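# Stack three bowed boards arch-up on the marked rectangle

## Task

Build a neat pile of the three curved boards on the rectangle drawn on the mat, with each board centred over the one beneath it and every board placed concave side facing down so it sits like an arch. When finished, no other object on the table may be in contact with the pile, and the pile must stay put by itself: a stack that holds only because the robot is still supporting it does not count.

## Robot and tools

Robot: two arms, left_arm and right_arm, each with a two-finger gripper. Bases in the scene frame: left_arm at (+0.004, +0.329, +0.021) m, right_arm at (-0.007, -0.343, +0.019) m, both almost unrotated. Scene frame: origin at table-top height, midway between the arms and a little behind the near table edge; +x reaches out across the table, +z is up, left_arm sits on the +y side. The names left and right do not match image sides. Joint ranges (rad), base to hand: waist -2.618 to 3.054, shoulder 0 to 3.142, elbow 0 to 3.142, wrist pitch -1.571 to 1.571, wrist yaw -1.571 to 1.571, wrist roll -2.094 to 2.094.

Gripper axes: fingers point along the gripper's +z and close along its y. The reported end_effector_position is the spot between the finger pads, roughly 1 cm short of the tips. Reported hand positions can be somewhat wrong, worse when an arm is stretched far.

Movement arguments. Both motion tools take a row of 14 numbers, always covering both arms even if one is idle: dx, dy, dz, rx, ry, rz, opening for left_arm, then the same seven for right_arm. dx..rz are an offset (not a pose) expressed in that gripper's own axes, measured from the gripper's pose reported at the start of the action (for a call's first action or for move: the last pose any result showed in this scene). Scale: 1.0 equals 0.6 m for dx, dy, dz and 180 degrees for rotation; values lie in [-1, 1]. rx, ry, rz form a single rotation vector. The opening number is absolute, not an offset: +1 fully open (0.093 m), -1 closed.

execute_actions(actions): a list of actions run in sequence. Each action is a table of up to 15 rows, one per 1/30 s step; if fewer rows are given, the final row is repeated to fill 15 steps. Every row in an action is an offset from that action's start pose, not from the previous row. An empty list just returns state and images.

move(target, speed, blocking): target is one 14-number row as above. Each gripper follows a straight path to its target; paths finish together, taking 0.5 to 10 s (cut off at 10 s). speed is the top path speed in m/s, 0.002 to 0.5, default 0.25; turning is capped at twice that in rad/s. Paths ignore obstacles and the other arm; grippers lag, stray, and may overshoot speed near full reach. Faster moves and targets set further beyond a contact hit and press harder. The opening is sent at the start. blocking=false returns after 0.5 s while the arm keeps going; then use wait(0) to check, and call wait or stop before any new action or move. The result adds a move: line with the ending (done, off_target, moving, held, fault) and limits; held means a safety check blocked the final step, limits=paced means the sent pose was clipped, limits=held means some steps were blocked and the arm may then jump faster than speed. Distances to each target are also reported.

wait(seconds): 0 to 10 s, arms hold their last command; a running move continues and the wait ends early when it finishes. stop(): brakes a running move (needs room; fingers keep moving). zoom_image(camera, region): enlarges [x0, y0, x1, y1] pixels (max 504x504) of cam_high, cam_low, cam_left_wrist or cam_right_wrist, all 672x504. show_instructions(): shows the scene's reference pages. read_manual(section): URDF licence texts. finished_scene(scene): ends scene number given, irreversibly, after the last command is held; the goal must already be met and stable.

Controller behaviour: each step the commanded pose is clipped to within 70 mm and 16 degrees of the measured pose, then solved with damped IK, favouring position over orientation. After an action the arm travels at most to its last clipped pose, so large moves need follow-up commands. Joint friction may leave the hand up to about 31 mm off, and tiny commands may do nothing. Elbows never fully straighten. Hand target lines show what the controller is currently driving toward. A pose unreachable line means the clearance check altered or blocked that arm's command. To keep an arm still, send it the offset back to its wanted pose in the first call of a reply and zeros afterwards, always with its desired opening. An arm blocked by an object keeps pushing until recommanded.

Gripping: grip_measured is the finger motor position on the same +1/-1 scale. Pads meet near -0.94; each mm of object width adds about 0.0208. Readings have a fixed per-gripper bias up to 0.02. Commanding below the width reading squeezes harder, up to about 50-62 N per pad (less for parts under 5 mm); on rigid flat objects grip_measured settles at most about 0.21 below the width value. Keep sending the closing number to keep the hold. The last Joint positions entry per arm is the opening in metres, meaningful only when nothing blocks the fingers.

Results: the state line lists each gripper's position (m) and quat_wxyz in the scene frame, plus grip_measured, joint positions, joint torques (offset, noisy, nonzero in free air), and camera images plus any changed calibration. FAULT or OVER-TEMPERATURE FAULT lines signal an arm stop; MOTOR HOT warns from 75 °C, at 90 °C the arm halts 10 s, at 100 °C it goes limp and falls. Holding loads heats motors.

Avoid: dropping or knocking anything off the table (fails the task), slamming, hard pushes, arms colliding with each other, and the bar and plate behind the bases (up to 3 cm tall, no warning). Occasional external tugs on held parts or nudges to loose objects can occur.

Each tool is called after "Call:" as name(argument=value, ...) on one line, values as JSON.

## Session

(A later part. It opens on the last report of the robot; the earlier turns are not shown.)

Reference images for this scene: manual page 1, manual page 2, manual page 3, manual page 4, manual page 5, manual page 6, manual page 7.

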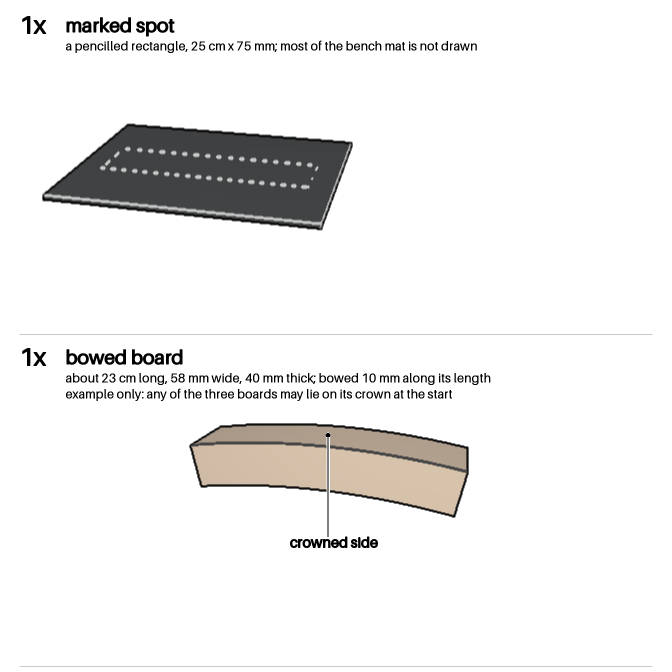

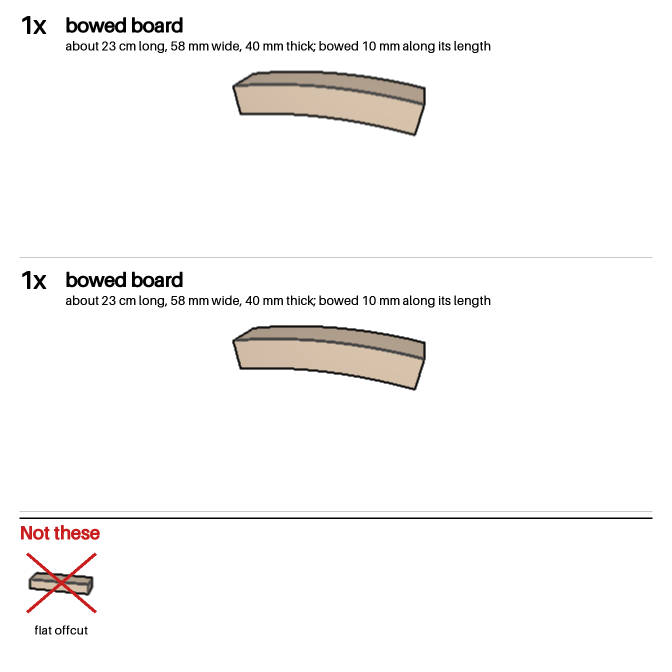

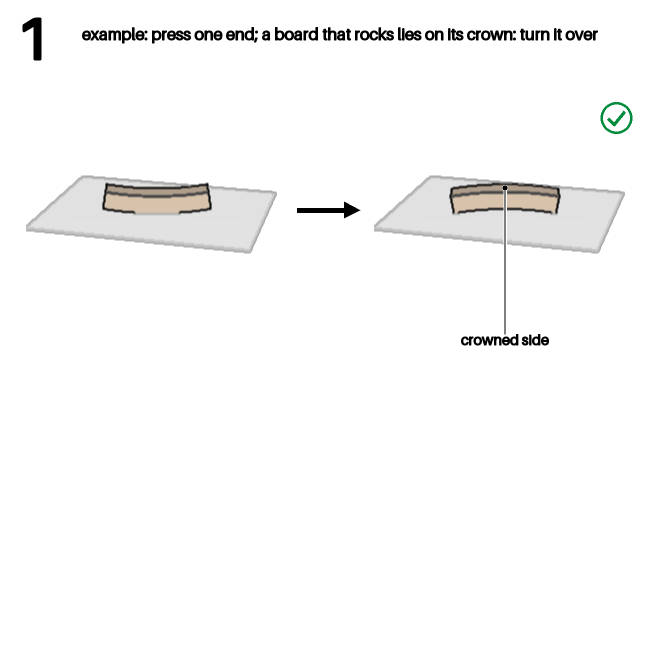

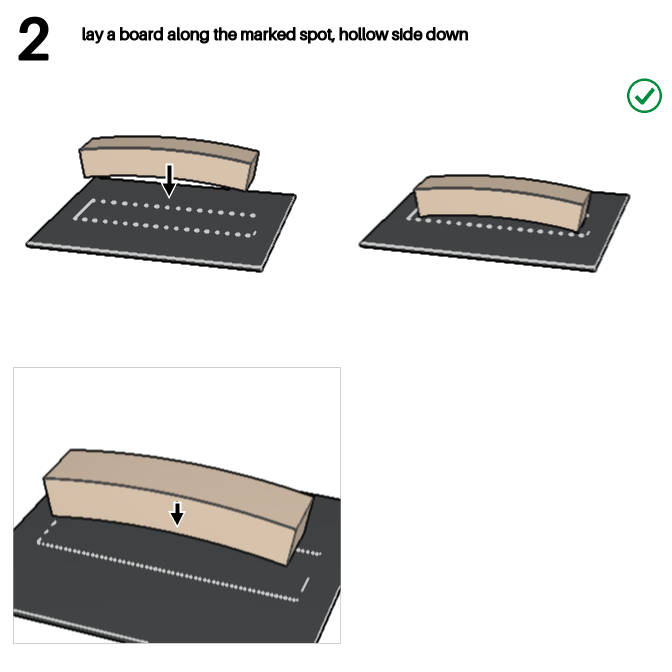

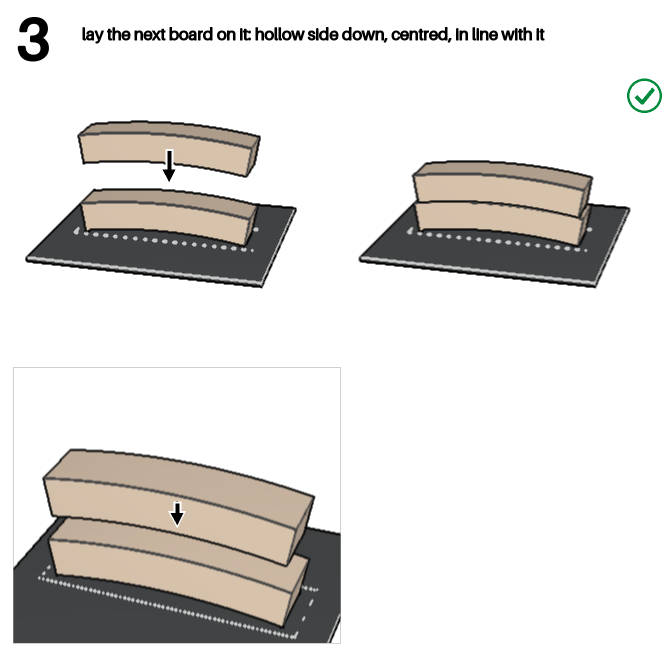

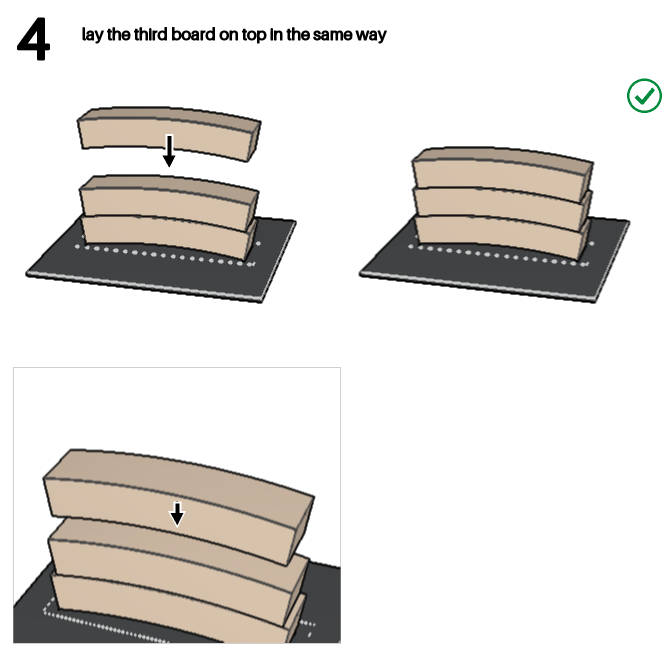

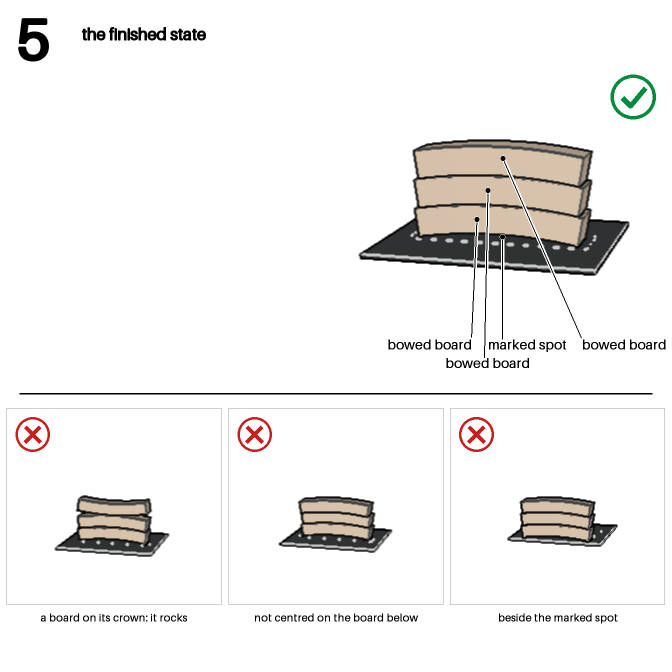

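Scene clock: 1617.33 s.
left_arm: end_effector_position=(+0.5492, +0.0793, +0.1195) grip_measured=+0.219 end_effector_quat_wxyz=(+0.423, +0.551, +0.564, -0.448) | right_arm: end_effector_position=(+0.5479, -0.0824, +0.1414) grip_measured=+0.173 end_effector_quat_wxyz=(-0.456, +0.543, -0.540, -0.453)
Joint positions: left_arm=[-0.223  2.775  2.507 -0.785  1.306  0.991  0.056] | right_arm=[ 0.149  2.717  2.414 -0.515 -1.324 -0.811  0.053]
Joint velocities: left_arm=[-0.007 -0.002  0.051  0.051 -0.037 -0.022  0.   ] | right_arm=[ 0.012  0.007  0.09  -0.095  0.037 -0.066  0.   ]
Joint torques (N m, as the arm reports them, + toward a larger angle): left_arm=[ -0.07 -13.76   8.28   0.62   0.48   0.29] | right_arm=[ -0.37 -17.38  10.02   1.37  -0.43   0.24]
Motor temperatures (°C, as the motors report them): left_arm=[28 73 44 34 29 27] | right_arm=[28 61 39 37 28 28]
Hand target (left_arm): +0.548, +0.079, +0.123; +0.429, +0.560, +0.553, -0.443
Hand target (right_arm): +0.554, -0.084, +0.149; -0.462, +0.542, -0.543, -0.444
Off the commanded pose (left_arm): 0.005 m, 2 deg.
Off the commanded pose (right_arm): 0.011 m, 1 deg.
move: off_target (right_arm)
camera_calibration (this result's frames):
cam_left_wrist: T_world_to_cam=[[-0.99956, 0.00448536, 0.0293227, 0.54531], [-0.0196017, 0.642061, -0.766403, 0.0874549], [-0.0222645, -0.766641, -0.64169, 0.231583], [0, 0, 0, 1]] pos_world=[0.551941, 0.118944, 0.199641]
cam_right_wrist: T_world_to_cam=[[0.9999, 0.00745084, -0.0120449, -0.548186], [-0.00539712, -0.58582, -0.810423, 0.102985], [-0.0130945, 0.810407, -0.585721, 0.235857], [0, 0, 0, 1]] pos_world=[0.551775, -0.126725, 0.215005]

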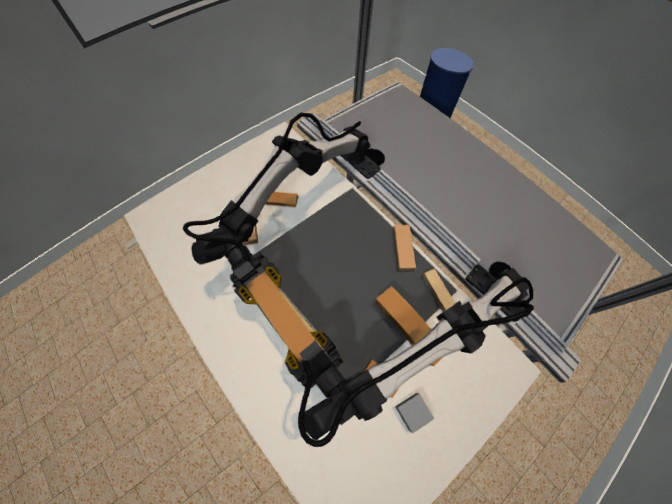

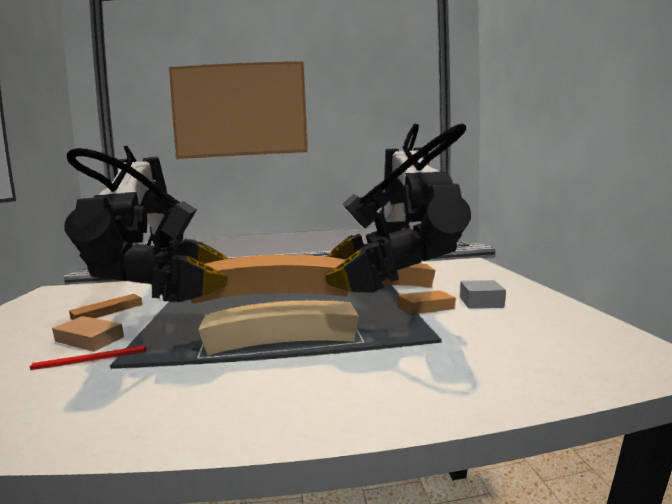

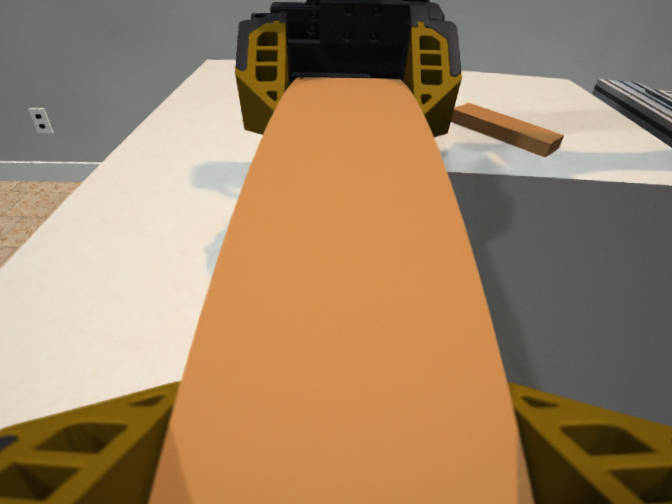

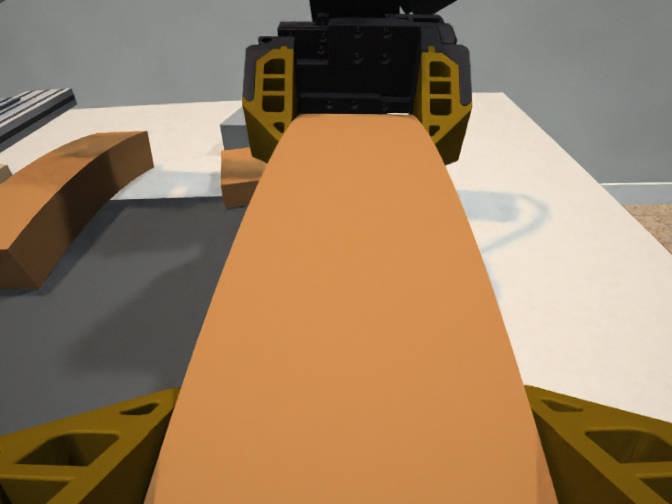

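Call:
move(target=[0.052,-0.023,0.001,0,0,0.009,-0.6, 0.055,0.005,0.024,0,0,0,-0.6], speed=0.03)

Call:
zoom_image(camera="cam_low", region=[150,230,410,380])

Scene clock: 1623.17 s.
left_arm: end_effector_position=(+0.5378, +0.0885, +0.0835) grip_measured=+0.218 end_effector_quat_wxyz=(+0.417, +0.551, +0.571, -0.443) | right_arm: end_effector_position=(+0.5408, -0.0728, +0.1064) grip_measured=+0.173 end_effector_quat_wxyz=(-0.449, +0.548, -0.538, -0.456)
Joint positions: left_arm=[-0.212  2.725  2.285 -0.666  1.292  1.036  0.056] | right_arm=[ 0.167  2.737  2.32  -0.42  -1.319 -0.824  0.053]
Joint velocities: left_arm=[-0.007 -0.032 -0.042  0.081 -0.007 -0.081 -0.001] | right_arm=[ 0.007 -0.002 -0.027  0.022 -0.037  0.022 -0.001]
Joint torques (N m, as the arm reports them, + toward a larger angle): left_arm=[ -0.18 -15.24   4.76   0.93   0.67   0.19] | right_arm=[ -0.38 -17.8    6.97   1.62  -0.58   0.38]
Motor temperatures (°C, as the motors report them): left_arm=[28 77 44 34 29 27] | right_arm=[28 64 40 37 28 28]
Hand target (left_arm): +0.534, +0.086, +0.090; +0.427, +0.560, +0.555, -0.443
Hand target (right_arm): +0.545, -0.074, +0.106; -0.454, +0.545, -0.539, -0.454
Off the commanded pose (left_arm): 0.007 m, 2 deg.
Off the commanded pose (right_arm): 0.004 m, 1 deg.
MOTOR HOT: a motor of the left arm reached 75 °C. Now the hottest motor of the left arm, joint 2 (shoulder), reports 77 °C. The controller's stop level is 90 °C. To cool a motor, set the load down, stop pushing, or move to a pose that needs little force.
move: done
camera_calibration (this result's frames):
cam_left_wrist: T_world_to_cam=[[-0.999326, -0.00324756, 0.0365699, 0.534907], [-0.0297204, 0.656355, -0.753866, 0.0568672], [-0.0215546, -0.754445, -0.656009, 0.215064], [0, 0, 0, 1]] pos_world=[0.540872, 0.126666, 0.164392]
cam_right_wrist: T_world_to_cam=[[0.999576, 0.0241724, -0.01621, -0.539773], [0.00123444, -0.591671, -0.806179, 0.0757805], [-0.0290783, 0.805817, -0.59145, 0.216369], [0, 0, 0, 1]] pos_world=[0.545743, -0.116469, 0.180314]

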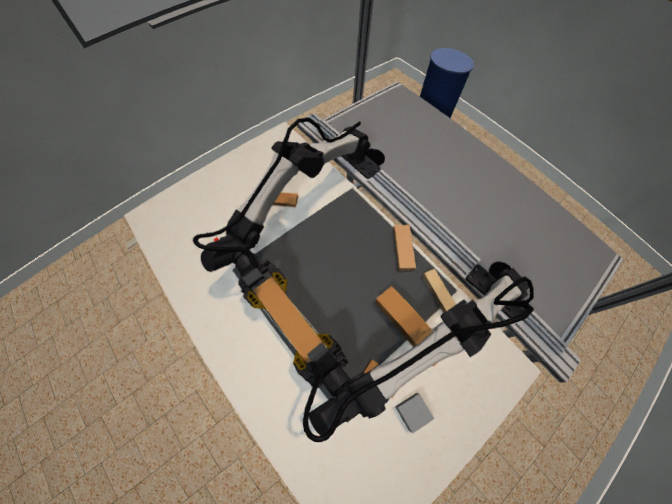

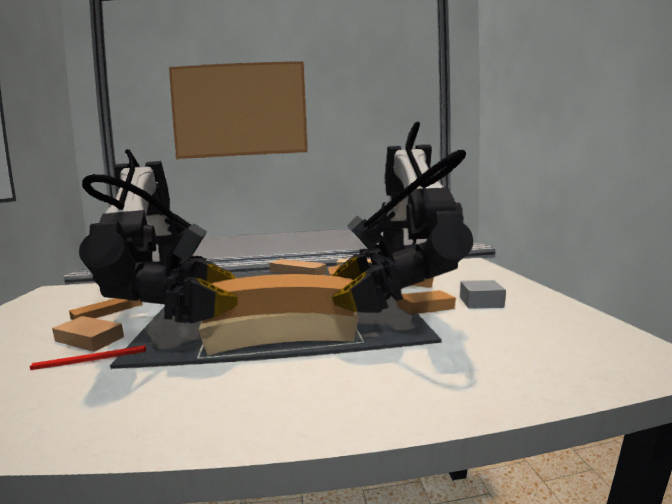

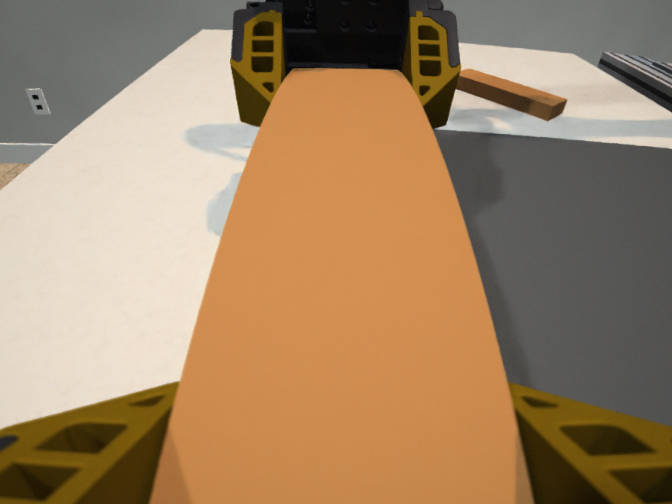

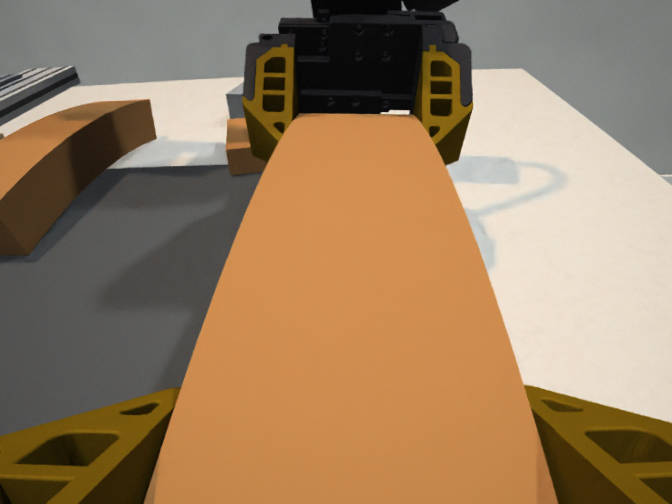

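Region (150, 230, 410, 380) of cam_low's 672x504 image, scaled by 1.938, with more detail than that image has; it fills the top 291 rows of this view, and the rest is white.

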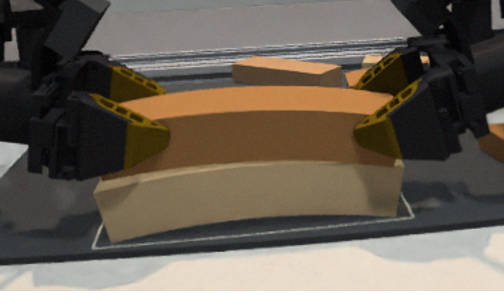

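Call:
move(target=[0.01,0,0.003,0,0,0,-0.6, 0.012,0,0.003,0,0,0,-0.6], speed=0.02)

Call:
move(target=[0,0,0,0,0,0,0.75, 0,0,0,0,0,0,0.75])

Call:
move(target=[-0.15,0,-0.08,0,0,0,0.75, -0.13,0,-0.08,0,0,0,0.75], speed=0.1)

Call:
move(target=[-0.1,-0.42,-0.1,0,0,0,1, -0.08,0.42,-0.1,0,0,0,1], speed=0.2)

Call:
zoom_image(camera="cam_low", region=[150,230,410,380])

Call:
zoom_image(camera="cam_high", region=[200,240,400,390])

Scene clock: 1628.87 s.
left_arm: end_effector_position=(+0.5384, +0.0885, +0.0832) grip_measured=+0.218 end_effector_quat_wxyz=(+0.418, +0.551, +0.572, -0.442) | right_arm: end_effector_position=(+0.5409, -0.0728, +0.1060) grip_measured=+0.173 end_effector_quat_wxyz=(-0.451, +0.550, -0.536, -0.455)
Joint positions: left_arm=[-0.212  2.724  2.281 -0.657  1.291  1.031  0.056] | right_arm=[ 0.167  2.737  2.319 -0.417 -1.318 -0.828  0.053]
Joint velocities: left_arm=[-0.012  0.012 -0.022  0.007  0.051  0.022 -0.   ] | right_arm=[ 0.017  0.012  0.007 -0.022  0.051 -0.081  0.001]
Joint torques (N m, as the arm reports them, + toward a larger angle): left_arm=[ -0.11 -13.37   5.8    0.95   0.49  -0.04] | right_arm=[ -0.35 -17.     7.15   1.34  -0.61  -0.01]
Motor temperatures (°C, as the motors report them): left_arm=[28 81 44 34 29 27] | right_arm=[28 67 40 38 28 28]
Hand target (left_arm): +0.537, +0.088, +0.077; +0.417, +0.551, +0.571, -0.443
Hand target (right_arm): +0.541, -0.072, +0.099; -0.449, +0.549, -0.538, -0.456
Off the commanded pose (left_arm): 0.006 m, 0 deg.
Off the commanded pose (right_arm): 0.007 m, 0 deg.
MOTOR HOT: still on. Now the hottest motor of the left arm, joint 2 (shoulder), reports 81 °C; the controller's stop level is 90 °C.
move: done
camera_calibration (this result's frames):
cam_left_wrist: T_world_to_cam=[[-0.999382, -0.00496294, 0.0347874, 0.535816], [-0.0294995, 0.656417, -0.753821, 0.056555], [-0.0190939, -0.754382, -0.656158, 0.213553], [0, 0, 0, 1]] pos_world=[0.541231, 0.126636, 0.164118]
cam_right_wrist: T_world_to_cam=[[0.999636, 0.0246655, -0.010909, -0.540411], [0.00580133, -0.591664, -0.806164, 0.0730381], [-0.0263389, 0.805808, -0.591591, 0.214705], [0, 0, 0, 1]] pos_world=[0.545446, -0.116468, 0.180003]

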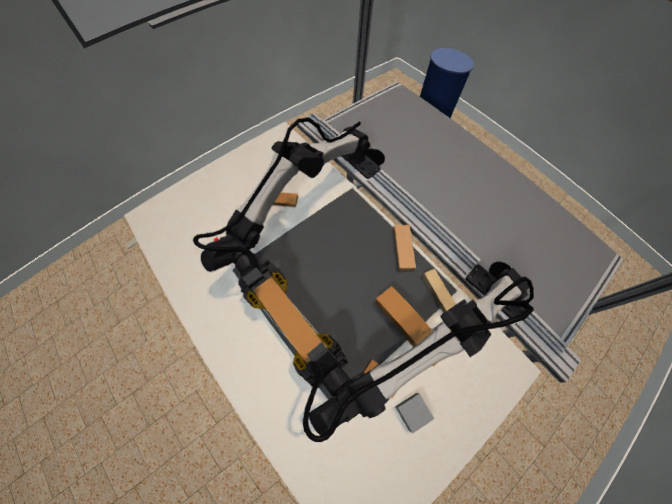

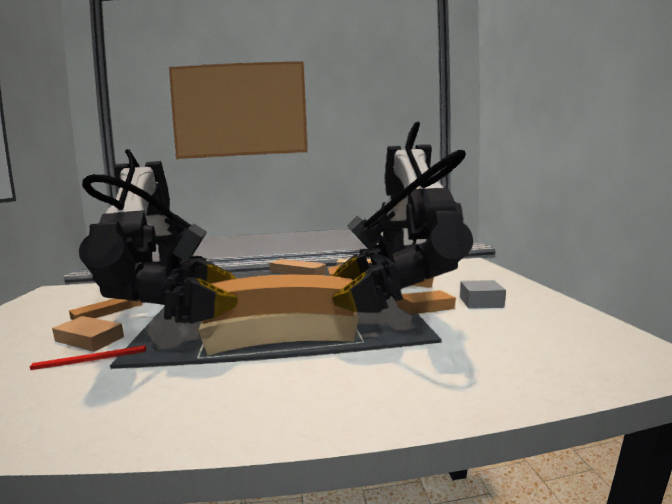

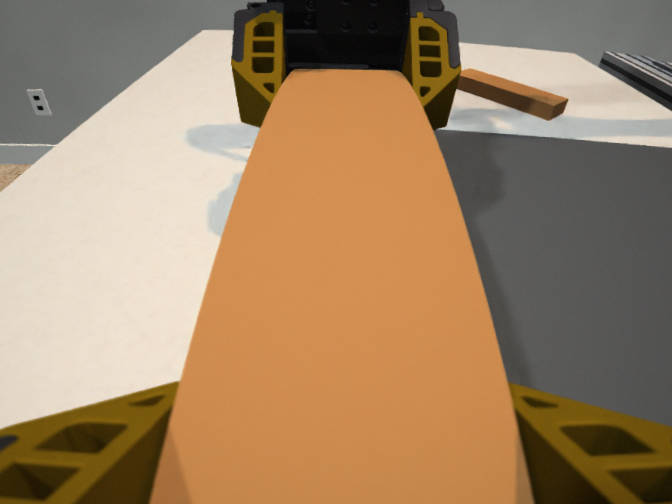

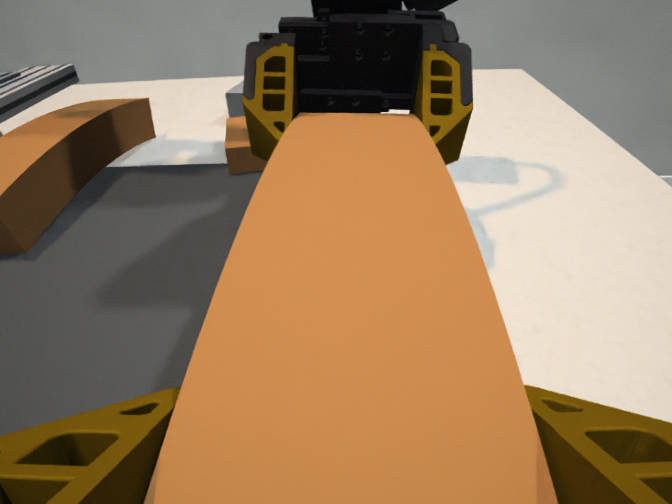

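Scene clock: 1629.37 s.
left_arm: end_effector_position=(+0.5384, +0.0885, +0.0832) grip_measured=+0.748 end_effector_quat_wxyz=(+0.418, +0.551, +0.572, -0.442) | right_arm: end_effector_position=(+0.5409, -0.0728, +0.1061) grip_measured=+0.748 end_effector_quat_wxyz=(-0.451, +0.550, -0.536, -0.455)
Joint positions: left_arm=[-0.212  2.724  2.281 -0.657  1.291  1.031  0.081] | right_arm=[ 0.167  2.737  2.319 -0.417 -1.318 -0.829  0.081]
Joint velocities: left_arm=[-0.012 -0.017 -0.002 -0.037  0.007 -0.051  0.001] | right_arm=[ 0.002  0.002 -0.002 -0.037 -0.022  0.022 -0.   ]
Joint torques (N m, as the arm reports them, + toward a larger angle): left_arm=[  0.03 -13.98   6.58   0.83   0.51  -0.09] | right_arm=[ -0.07 -17.72   7.7    1.2   -0.65   0.06]
Motor temperatures (°C, as the motors report them): left_arm=[28 81 44 34 29 27] | right_arm=[28 68 40 38 28 28]
Hand target (left_arm): +0.538, +0.089, +0.083; +0.418, +0.551, +0.572, -0.442
Hand target (right_arm): +0.541, -0.073, +0.106; -0.451, +0.550, -0.537, -0.455
Off the commanded pose (left_arm): 0.000 m, 0 deg.
Off the commanded pose (right_arm): 0.000 m, 0 deg.
MOTOR HOT: still on. Now the hottest motor of the left arm, joint 2 (shoulder), reports 81 °C; the controller's stop level is 90 °C.
move: done
camera_calibration (this result's frames):
cam_left_wrist: T_world_to_cam=[[-0.99937, -0.00524847, 0.0351036, 0.53584], [-0.029919, 0.656665, -0.753589, 0.0566899], [-0.0190961, -0.754164, -0.656408, 0.213532], [0, 0, 0, 1]] pos_world=[0.541276, 0.126624, 0.164075]
cam_right_wrist: T_world_to_cam=[[0.999645, 0.0248015, -0.00978221, -0.540557], [0.00678838, -0.591595, -0.806207, 0.072541], [-0.0257823, 0.805854, -0.591553, 0.214417], [0, 0, 0, 1]] pos_world=[0.545401, -0.116467, 0.180034]

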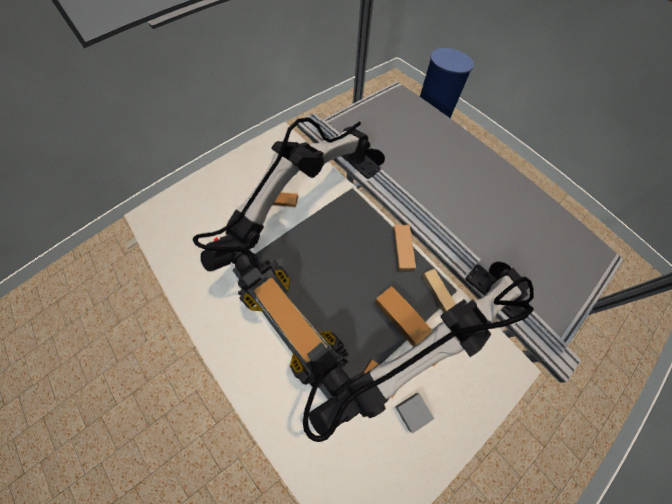

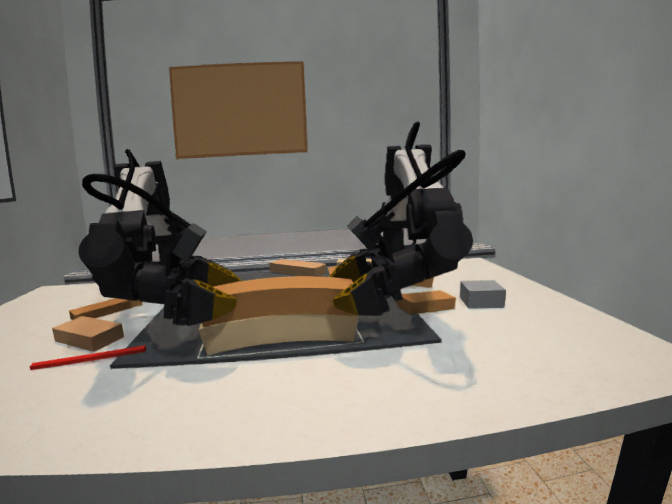

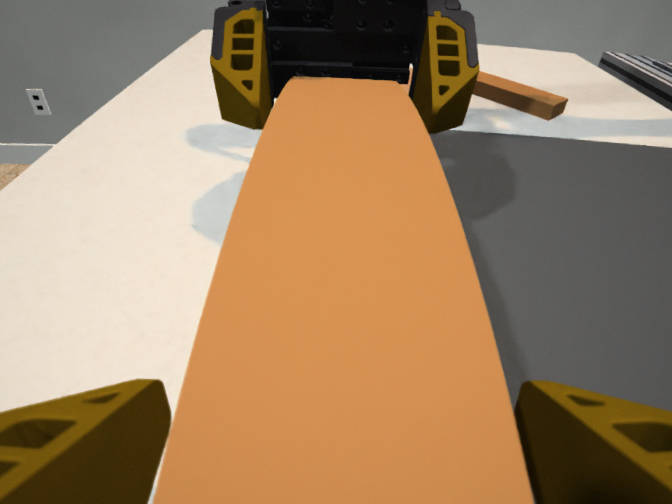

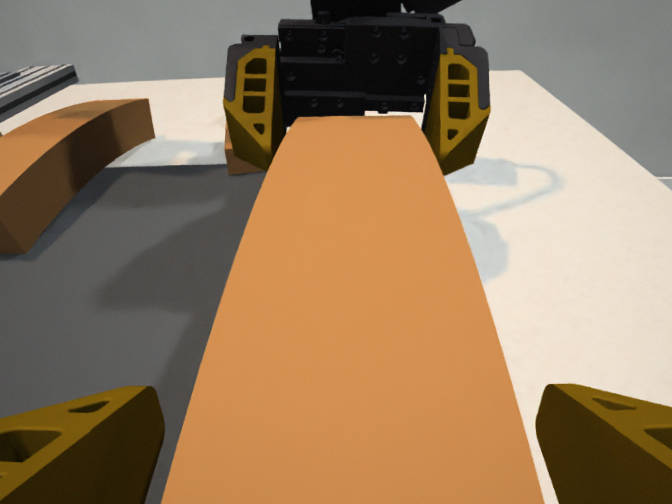

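Scene clock: 1631.43 s.
left_arm: end_effector_position=(+0.5418, +0.1041, +0.1787) grip_measured=+0.748 end_effector_quat_wxyz=(+0.421, +0.547, +0.574, -0.439) | right_arm: end_effector_position=(+0.5388, -0.1020, +0.2051) grip_measured=+0.748 end_effector_quat_wxyz=(-0.463, +0.555, -0.529, -0.445)
Joint positions: left_arm=[-0.18   2.789  2.796 -1.167  1.301  1.094  0.081] | right_arm=[ 0.117  2.729  2.716 -0.924 -1.345 -0.971  0.081]
Joint velocities: left_arm=[ 0.002  0.027  0.037 -0.125 -0.007 -0.037 -0.   ] | right_arm=[ 0.017  0.017  0.1   -0.168  0.037 -0.022  0.001]
Joint torques (N m, as the arm reports them, + toward a larger angle): left_arm=[  1.24 -13.51   7.85   0.71   0.57  -0.06] | right_arm=[ -0.58 -15.25   8.41   0.91  -0.74  -0.06]
Motor temperatures (°C, as the motors report them): left_arm=[28 82 44 34 29 27] | right_arm=[28 68 40 38 28 28]
Hand target (left_arm): +0.544, +0.111, +0.182; +0.426, +0.544, +0.574, -0.438
Hand target (right_arm): +0.540, -0.105, +0.192; -0.454, +0.547, -0.537, -0.453
Off the commanded pose (left_arm): 0.008 m, 1 deg.
Off the commanded pose (right_arm): 0.014 m, 2 deg.
MOTOR HOT: still on. Now the hottest motor of the left arm, joint 2 (shoulder), reports 82 °C; the controller's stop level is 90 °C.
move: off_target (right_arm)
camera_calibration (this result's frames):
cam_left_wrist: T_world_to_cam=[[-0.9993, -0.0169169, 0.0333628, 0.537469], [-0.0362882, 0.654874, -0.754866, 0.122447], [-0.00907845, -0.755548, -0.65503, 0.282524], [0, 0, 0, 1]] pos_world=[0.544101, 0.142365, 0.259561]
cam_right_wrist: T_world_to_cam=[[0.999518, 0.0176753, 0.0255254, -0.544667], [0.0310399, -0.58731, -0.808767, 0.123002], [0.000696113, 0.809169, -0.587575, 0.281767], [0, 0, 0, 1]] pos_world=[0.54039, -0.146129, 0.278942]

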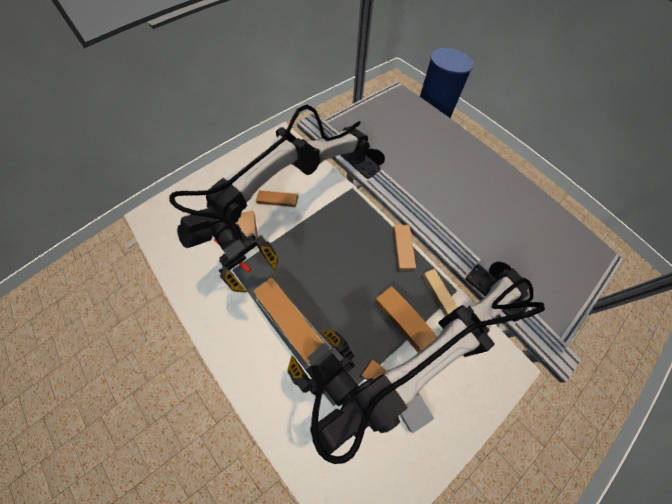

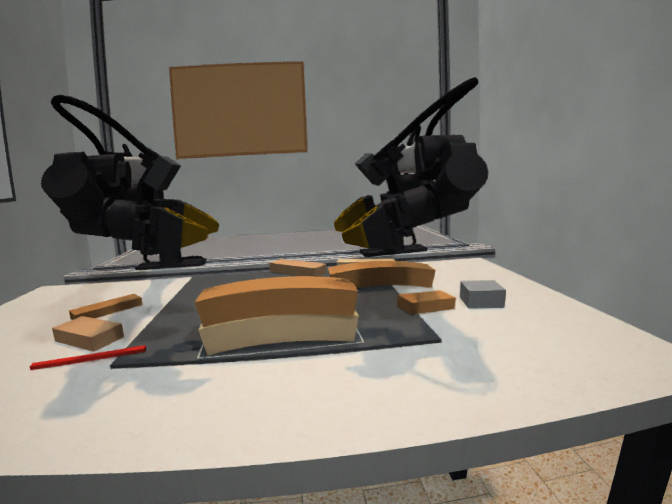

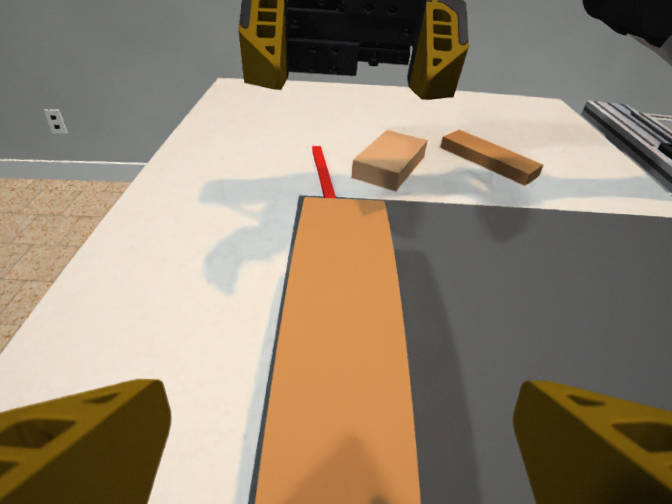

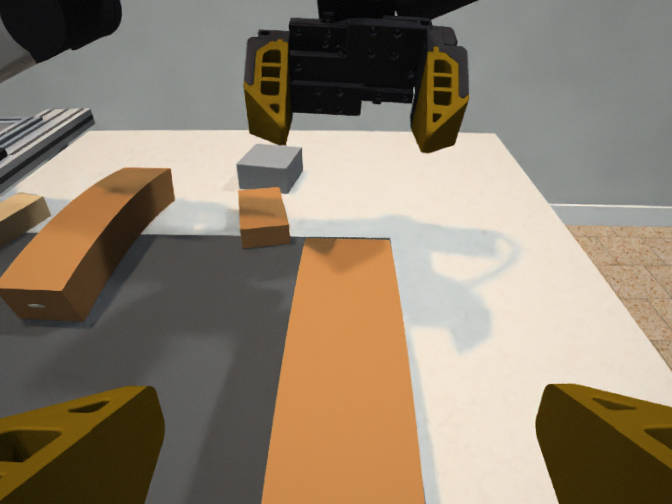

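Scene clock: 1633.37 s.
left_arm: end_effector_position=(+0.2895, +0.1396, +0.2607) grip_measured=+1.000 end_effector_quat_wxyz=(+0.411, +0.550, +0.574, -0.446) | right_arm: end_effector_position=(+0.2886, -0.1524, +0.2530) grip_measured=+0.983 end_effector_quat_wxyz=(-0.460, +0.560, -0.526, -0.445)
Joint positions: left_arm=[-0.149  1.588  1.258 -1.027  1.312  1.282  0.093] | right_arm=[ 0.066  1.584  1.171 -0.787 -1.37  -1.243  0.092]
Joint velocities: left_arm=[ 0.002 -0.012 -0.022  0.051 -0.037 -0.066  0.   ] | right_arm=[-0.007  0.002 -0.007  0.11  -0.051  0.051 -0.001]
Joint torques (N m, as the arm reports them, + toward a larger angle): left_arm=[ 1.1  -7.32  4.88  0.76  0.55 -0.18] | right_arm=[-1.02 -9.2   5.5   0.91 -0.76  0.08]
Motor temperatures (°C, as the motors report them): left_arm=[28 82 44 33 29 27] | right_arm=[28 69 40 38 28 28]
Hand target (left_arm): +0.291, +0.143, +0.261; +0.420, +0.548, +0.574, -0.440
Hand target (right_arm): +0.286, -0.155, +0.252; -0.463, +0.555, -0.529, -0.444
Off the commanded pose (left_arm): 0.005 m, 1 deg.
Off the commanded pose (right_arm): 0.005 m, 1 deg.
MOTOR HOT: still on. Now the hottest motor of the left arm, joint 2 (shoulder), reports 82 °C; the controller's stop level is 90 °C.
move: done
camera_calibration (this result's frames):
cam_left_wrist: T_world_to_cam=[[-0.998772, 0.00103731, 0.0495257, 0.276278], [-0.0365388, 0.659649, -0.750685, 0.150222], [-0.0334482, -0.751573, -0.658801, 0.36821], [0, 0, 0, 1]] pos_world=[0.293744, 0.177357, 0.341664]
cam_right_wrist: T_world_to_cam=[[0.999163, 0.0286269, 0.029235, -0.294105], [0.0405112, -0.591777, -0.805083, 0.135527], [-0.00574646, 0.805593, -0.592441, 0.353385], [0, 0, 0, 1]] pos_world=[0.290399, -0.196063, 0.327069]

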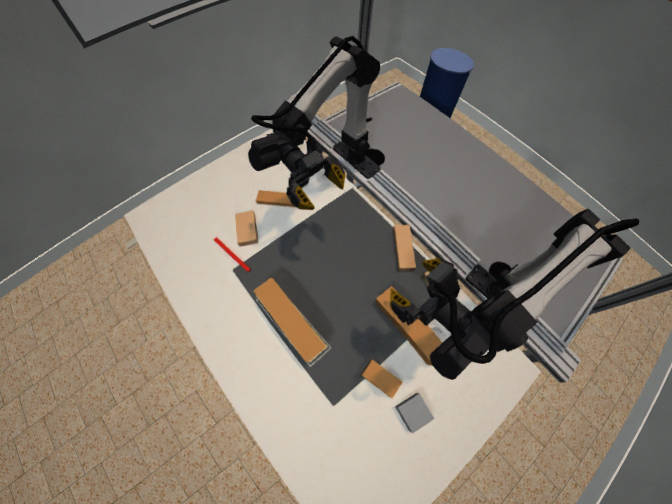

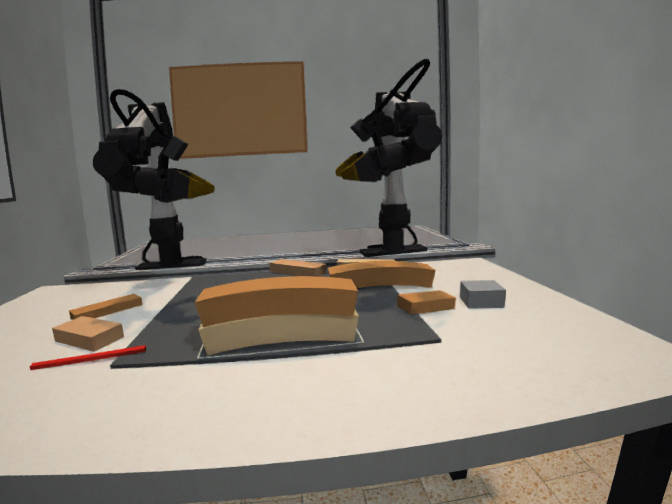

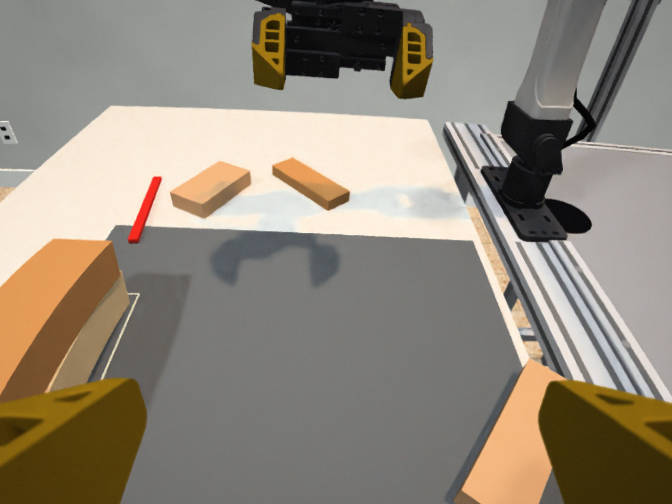

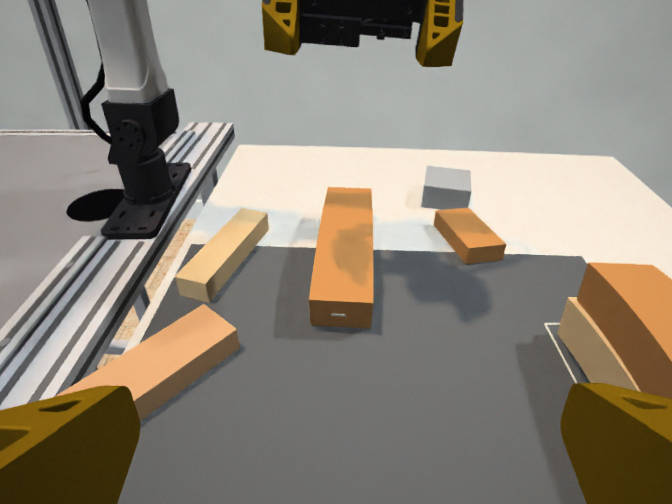

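Region (150, 230, 410, 380) of cam_low's 672x504 image, scaled by 1.938, with more detail than that image has; it fills the top 291 rows of this view, and the rest is white.

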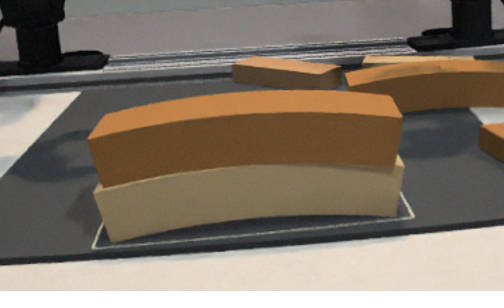

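Region (200, 240, 400, 390) of cam_high's 672x504 image, scaled by 2.520, with more detail than that image has; it fills the top 378 rows of this view, and the rest is white.

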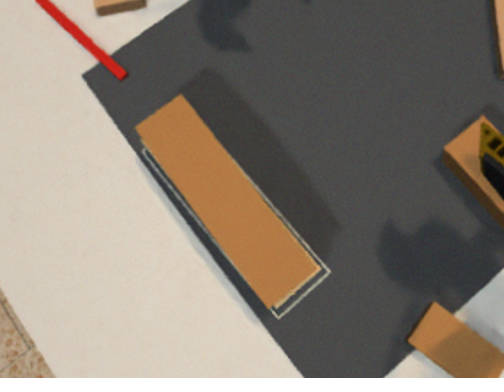

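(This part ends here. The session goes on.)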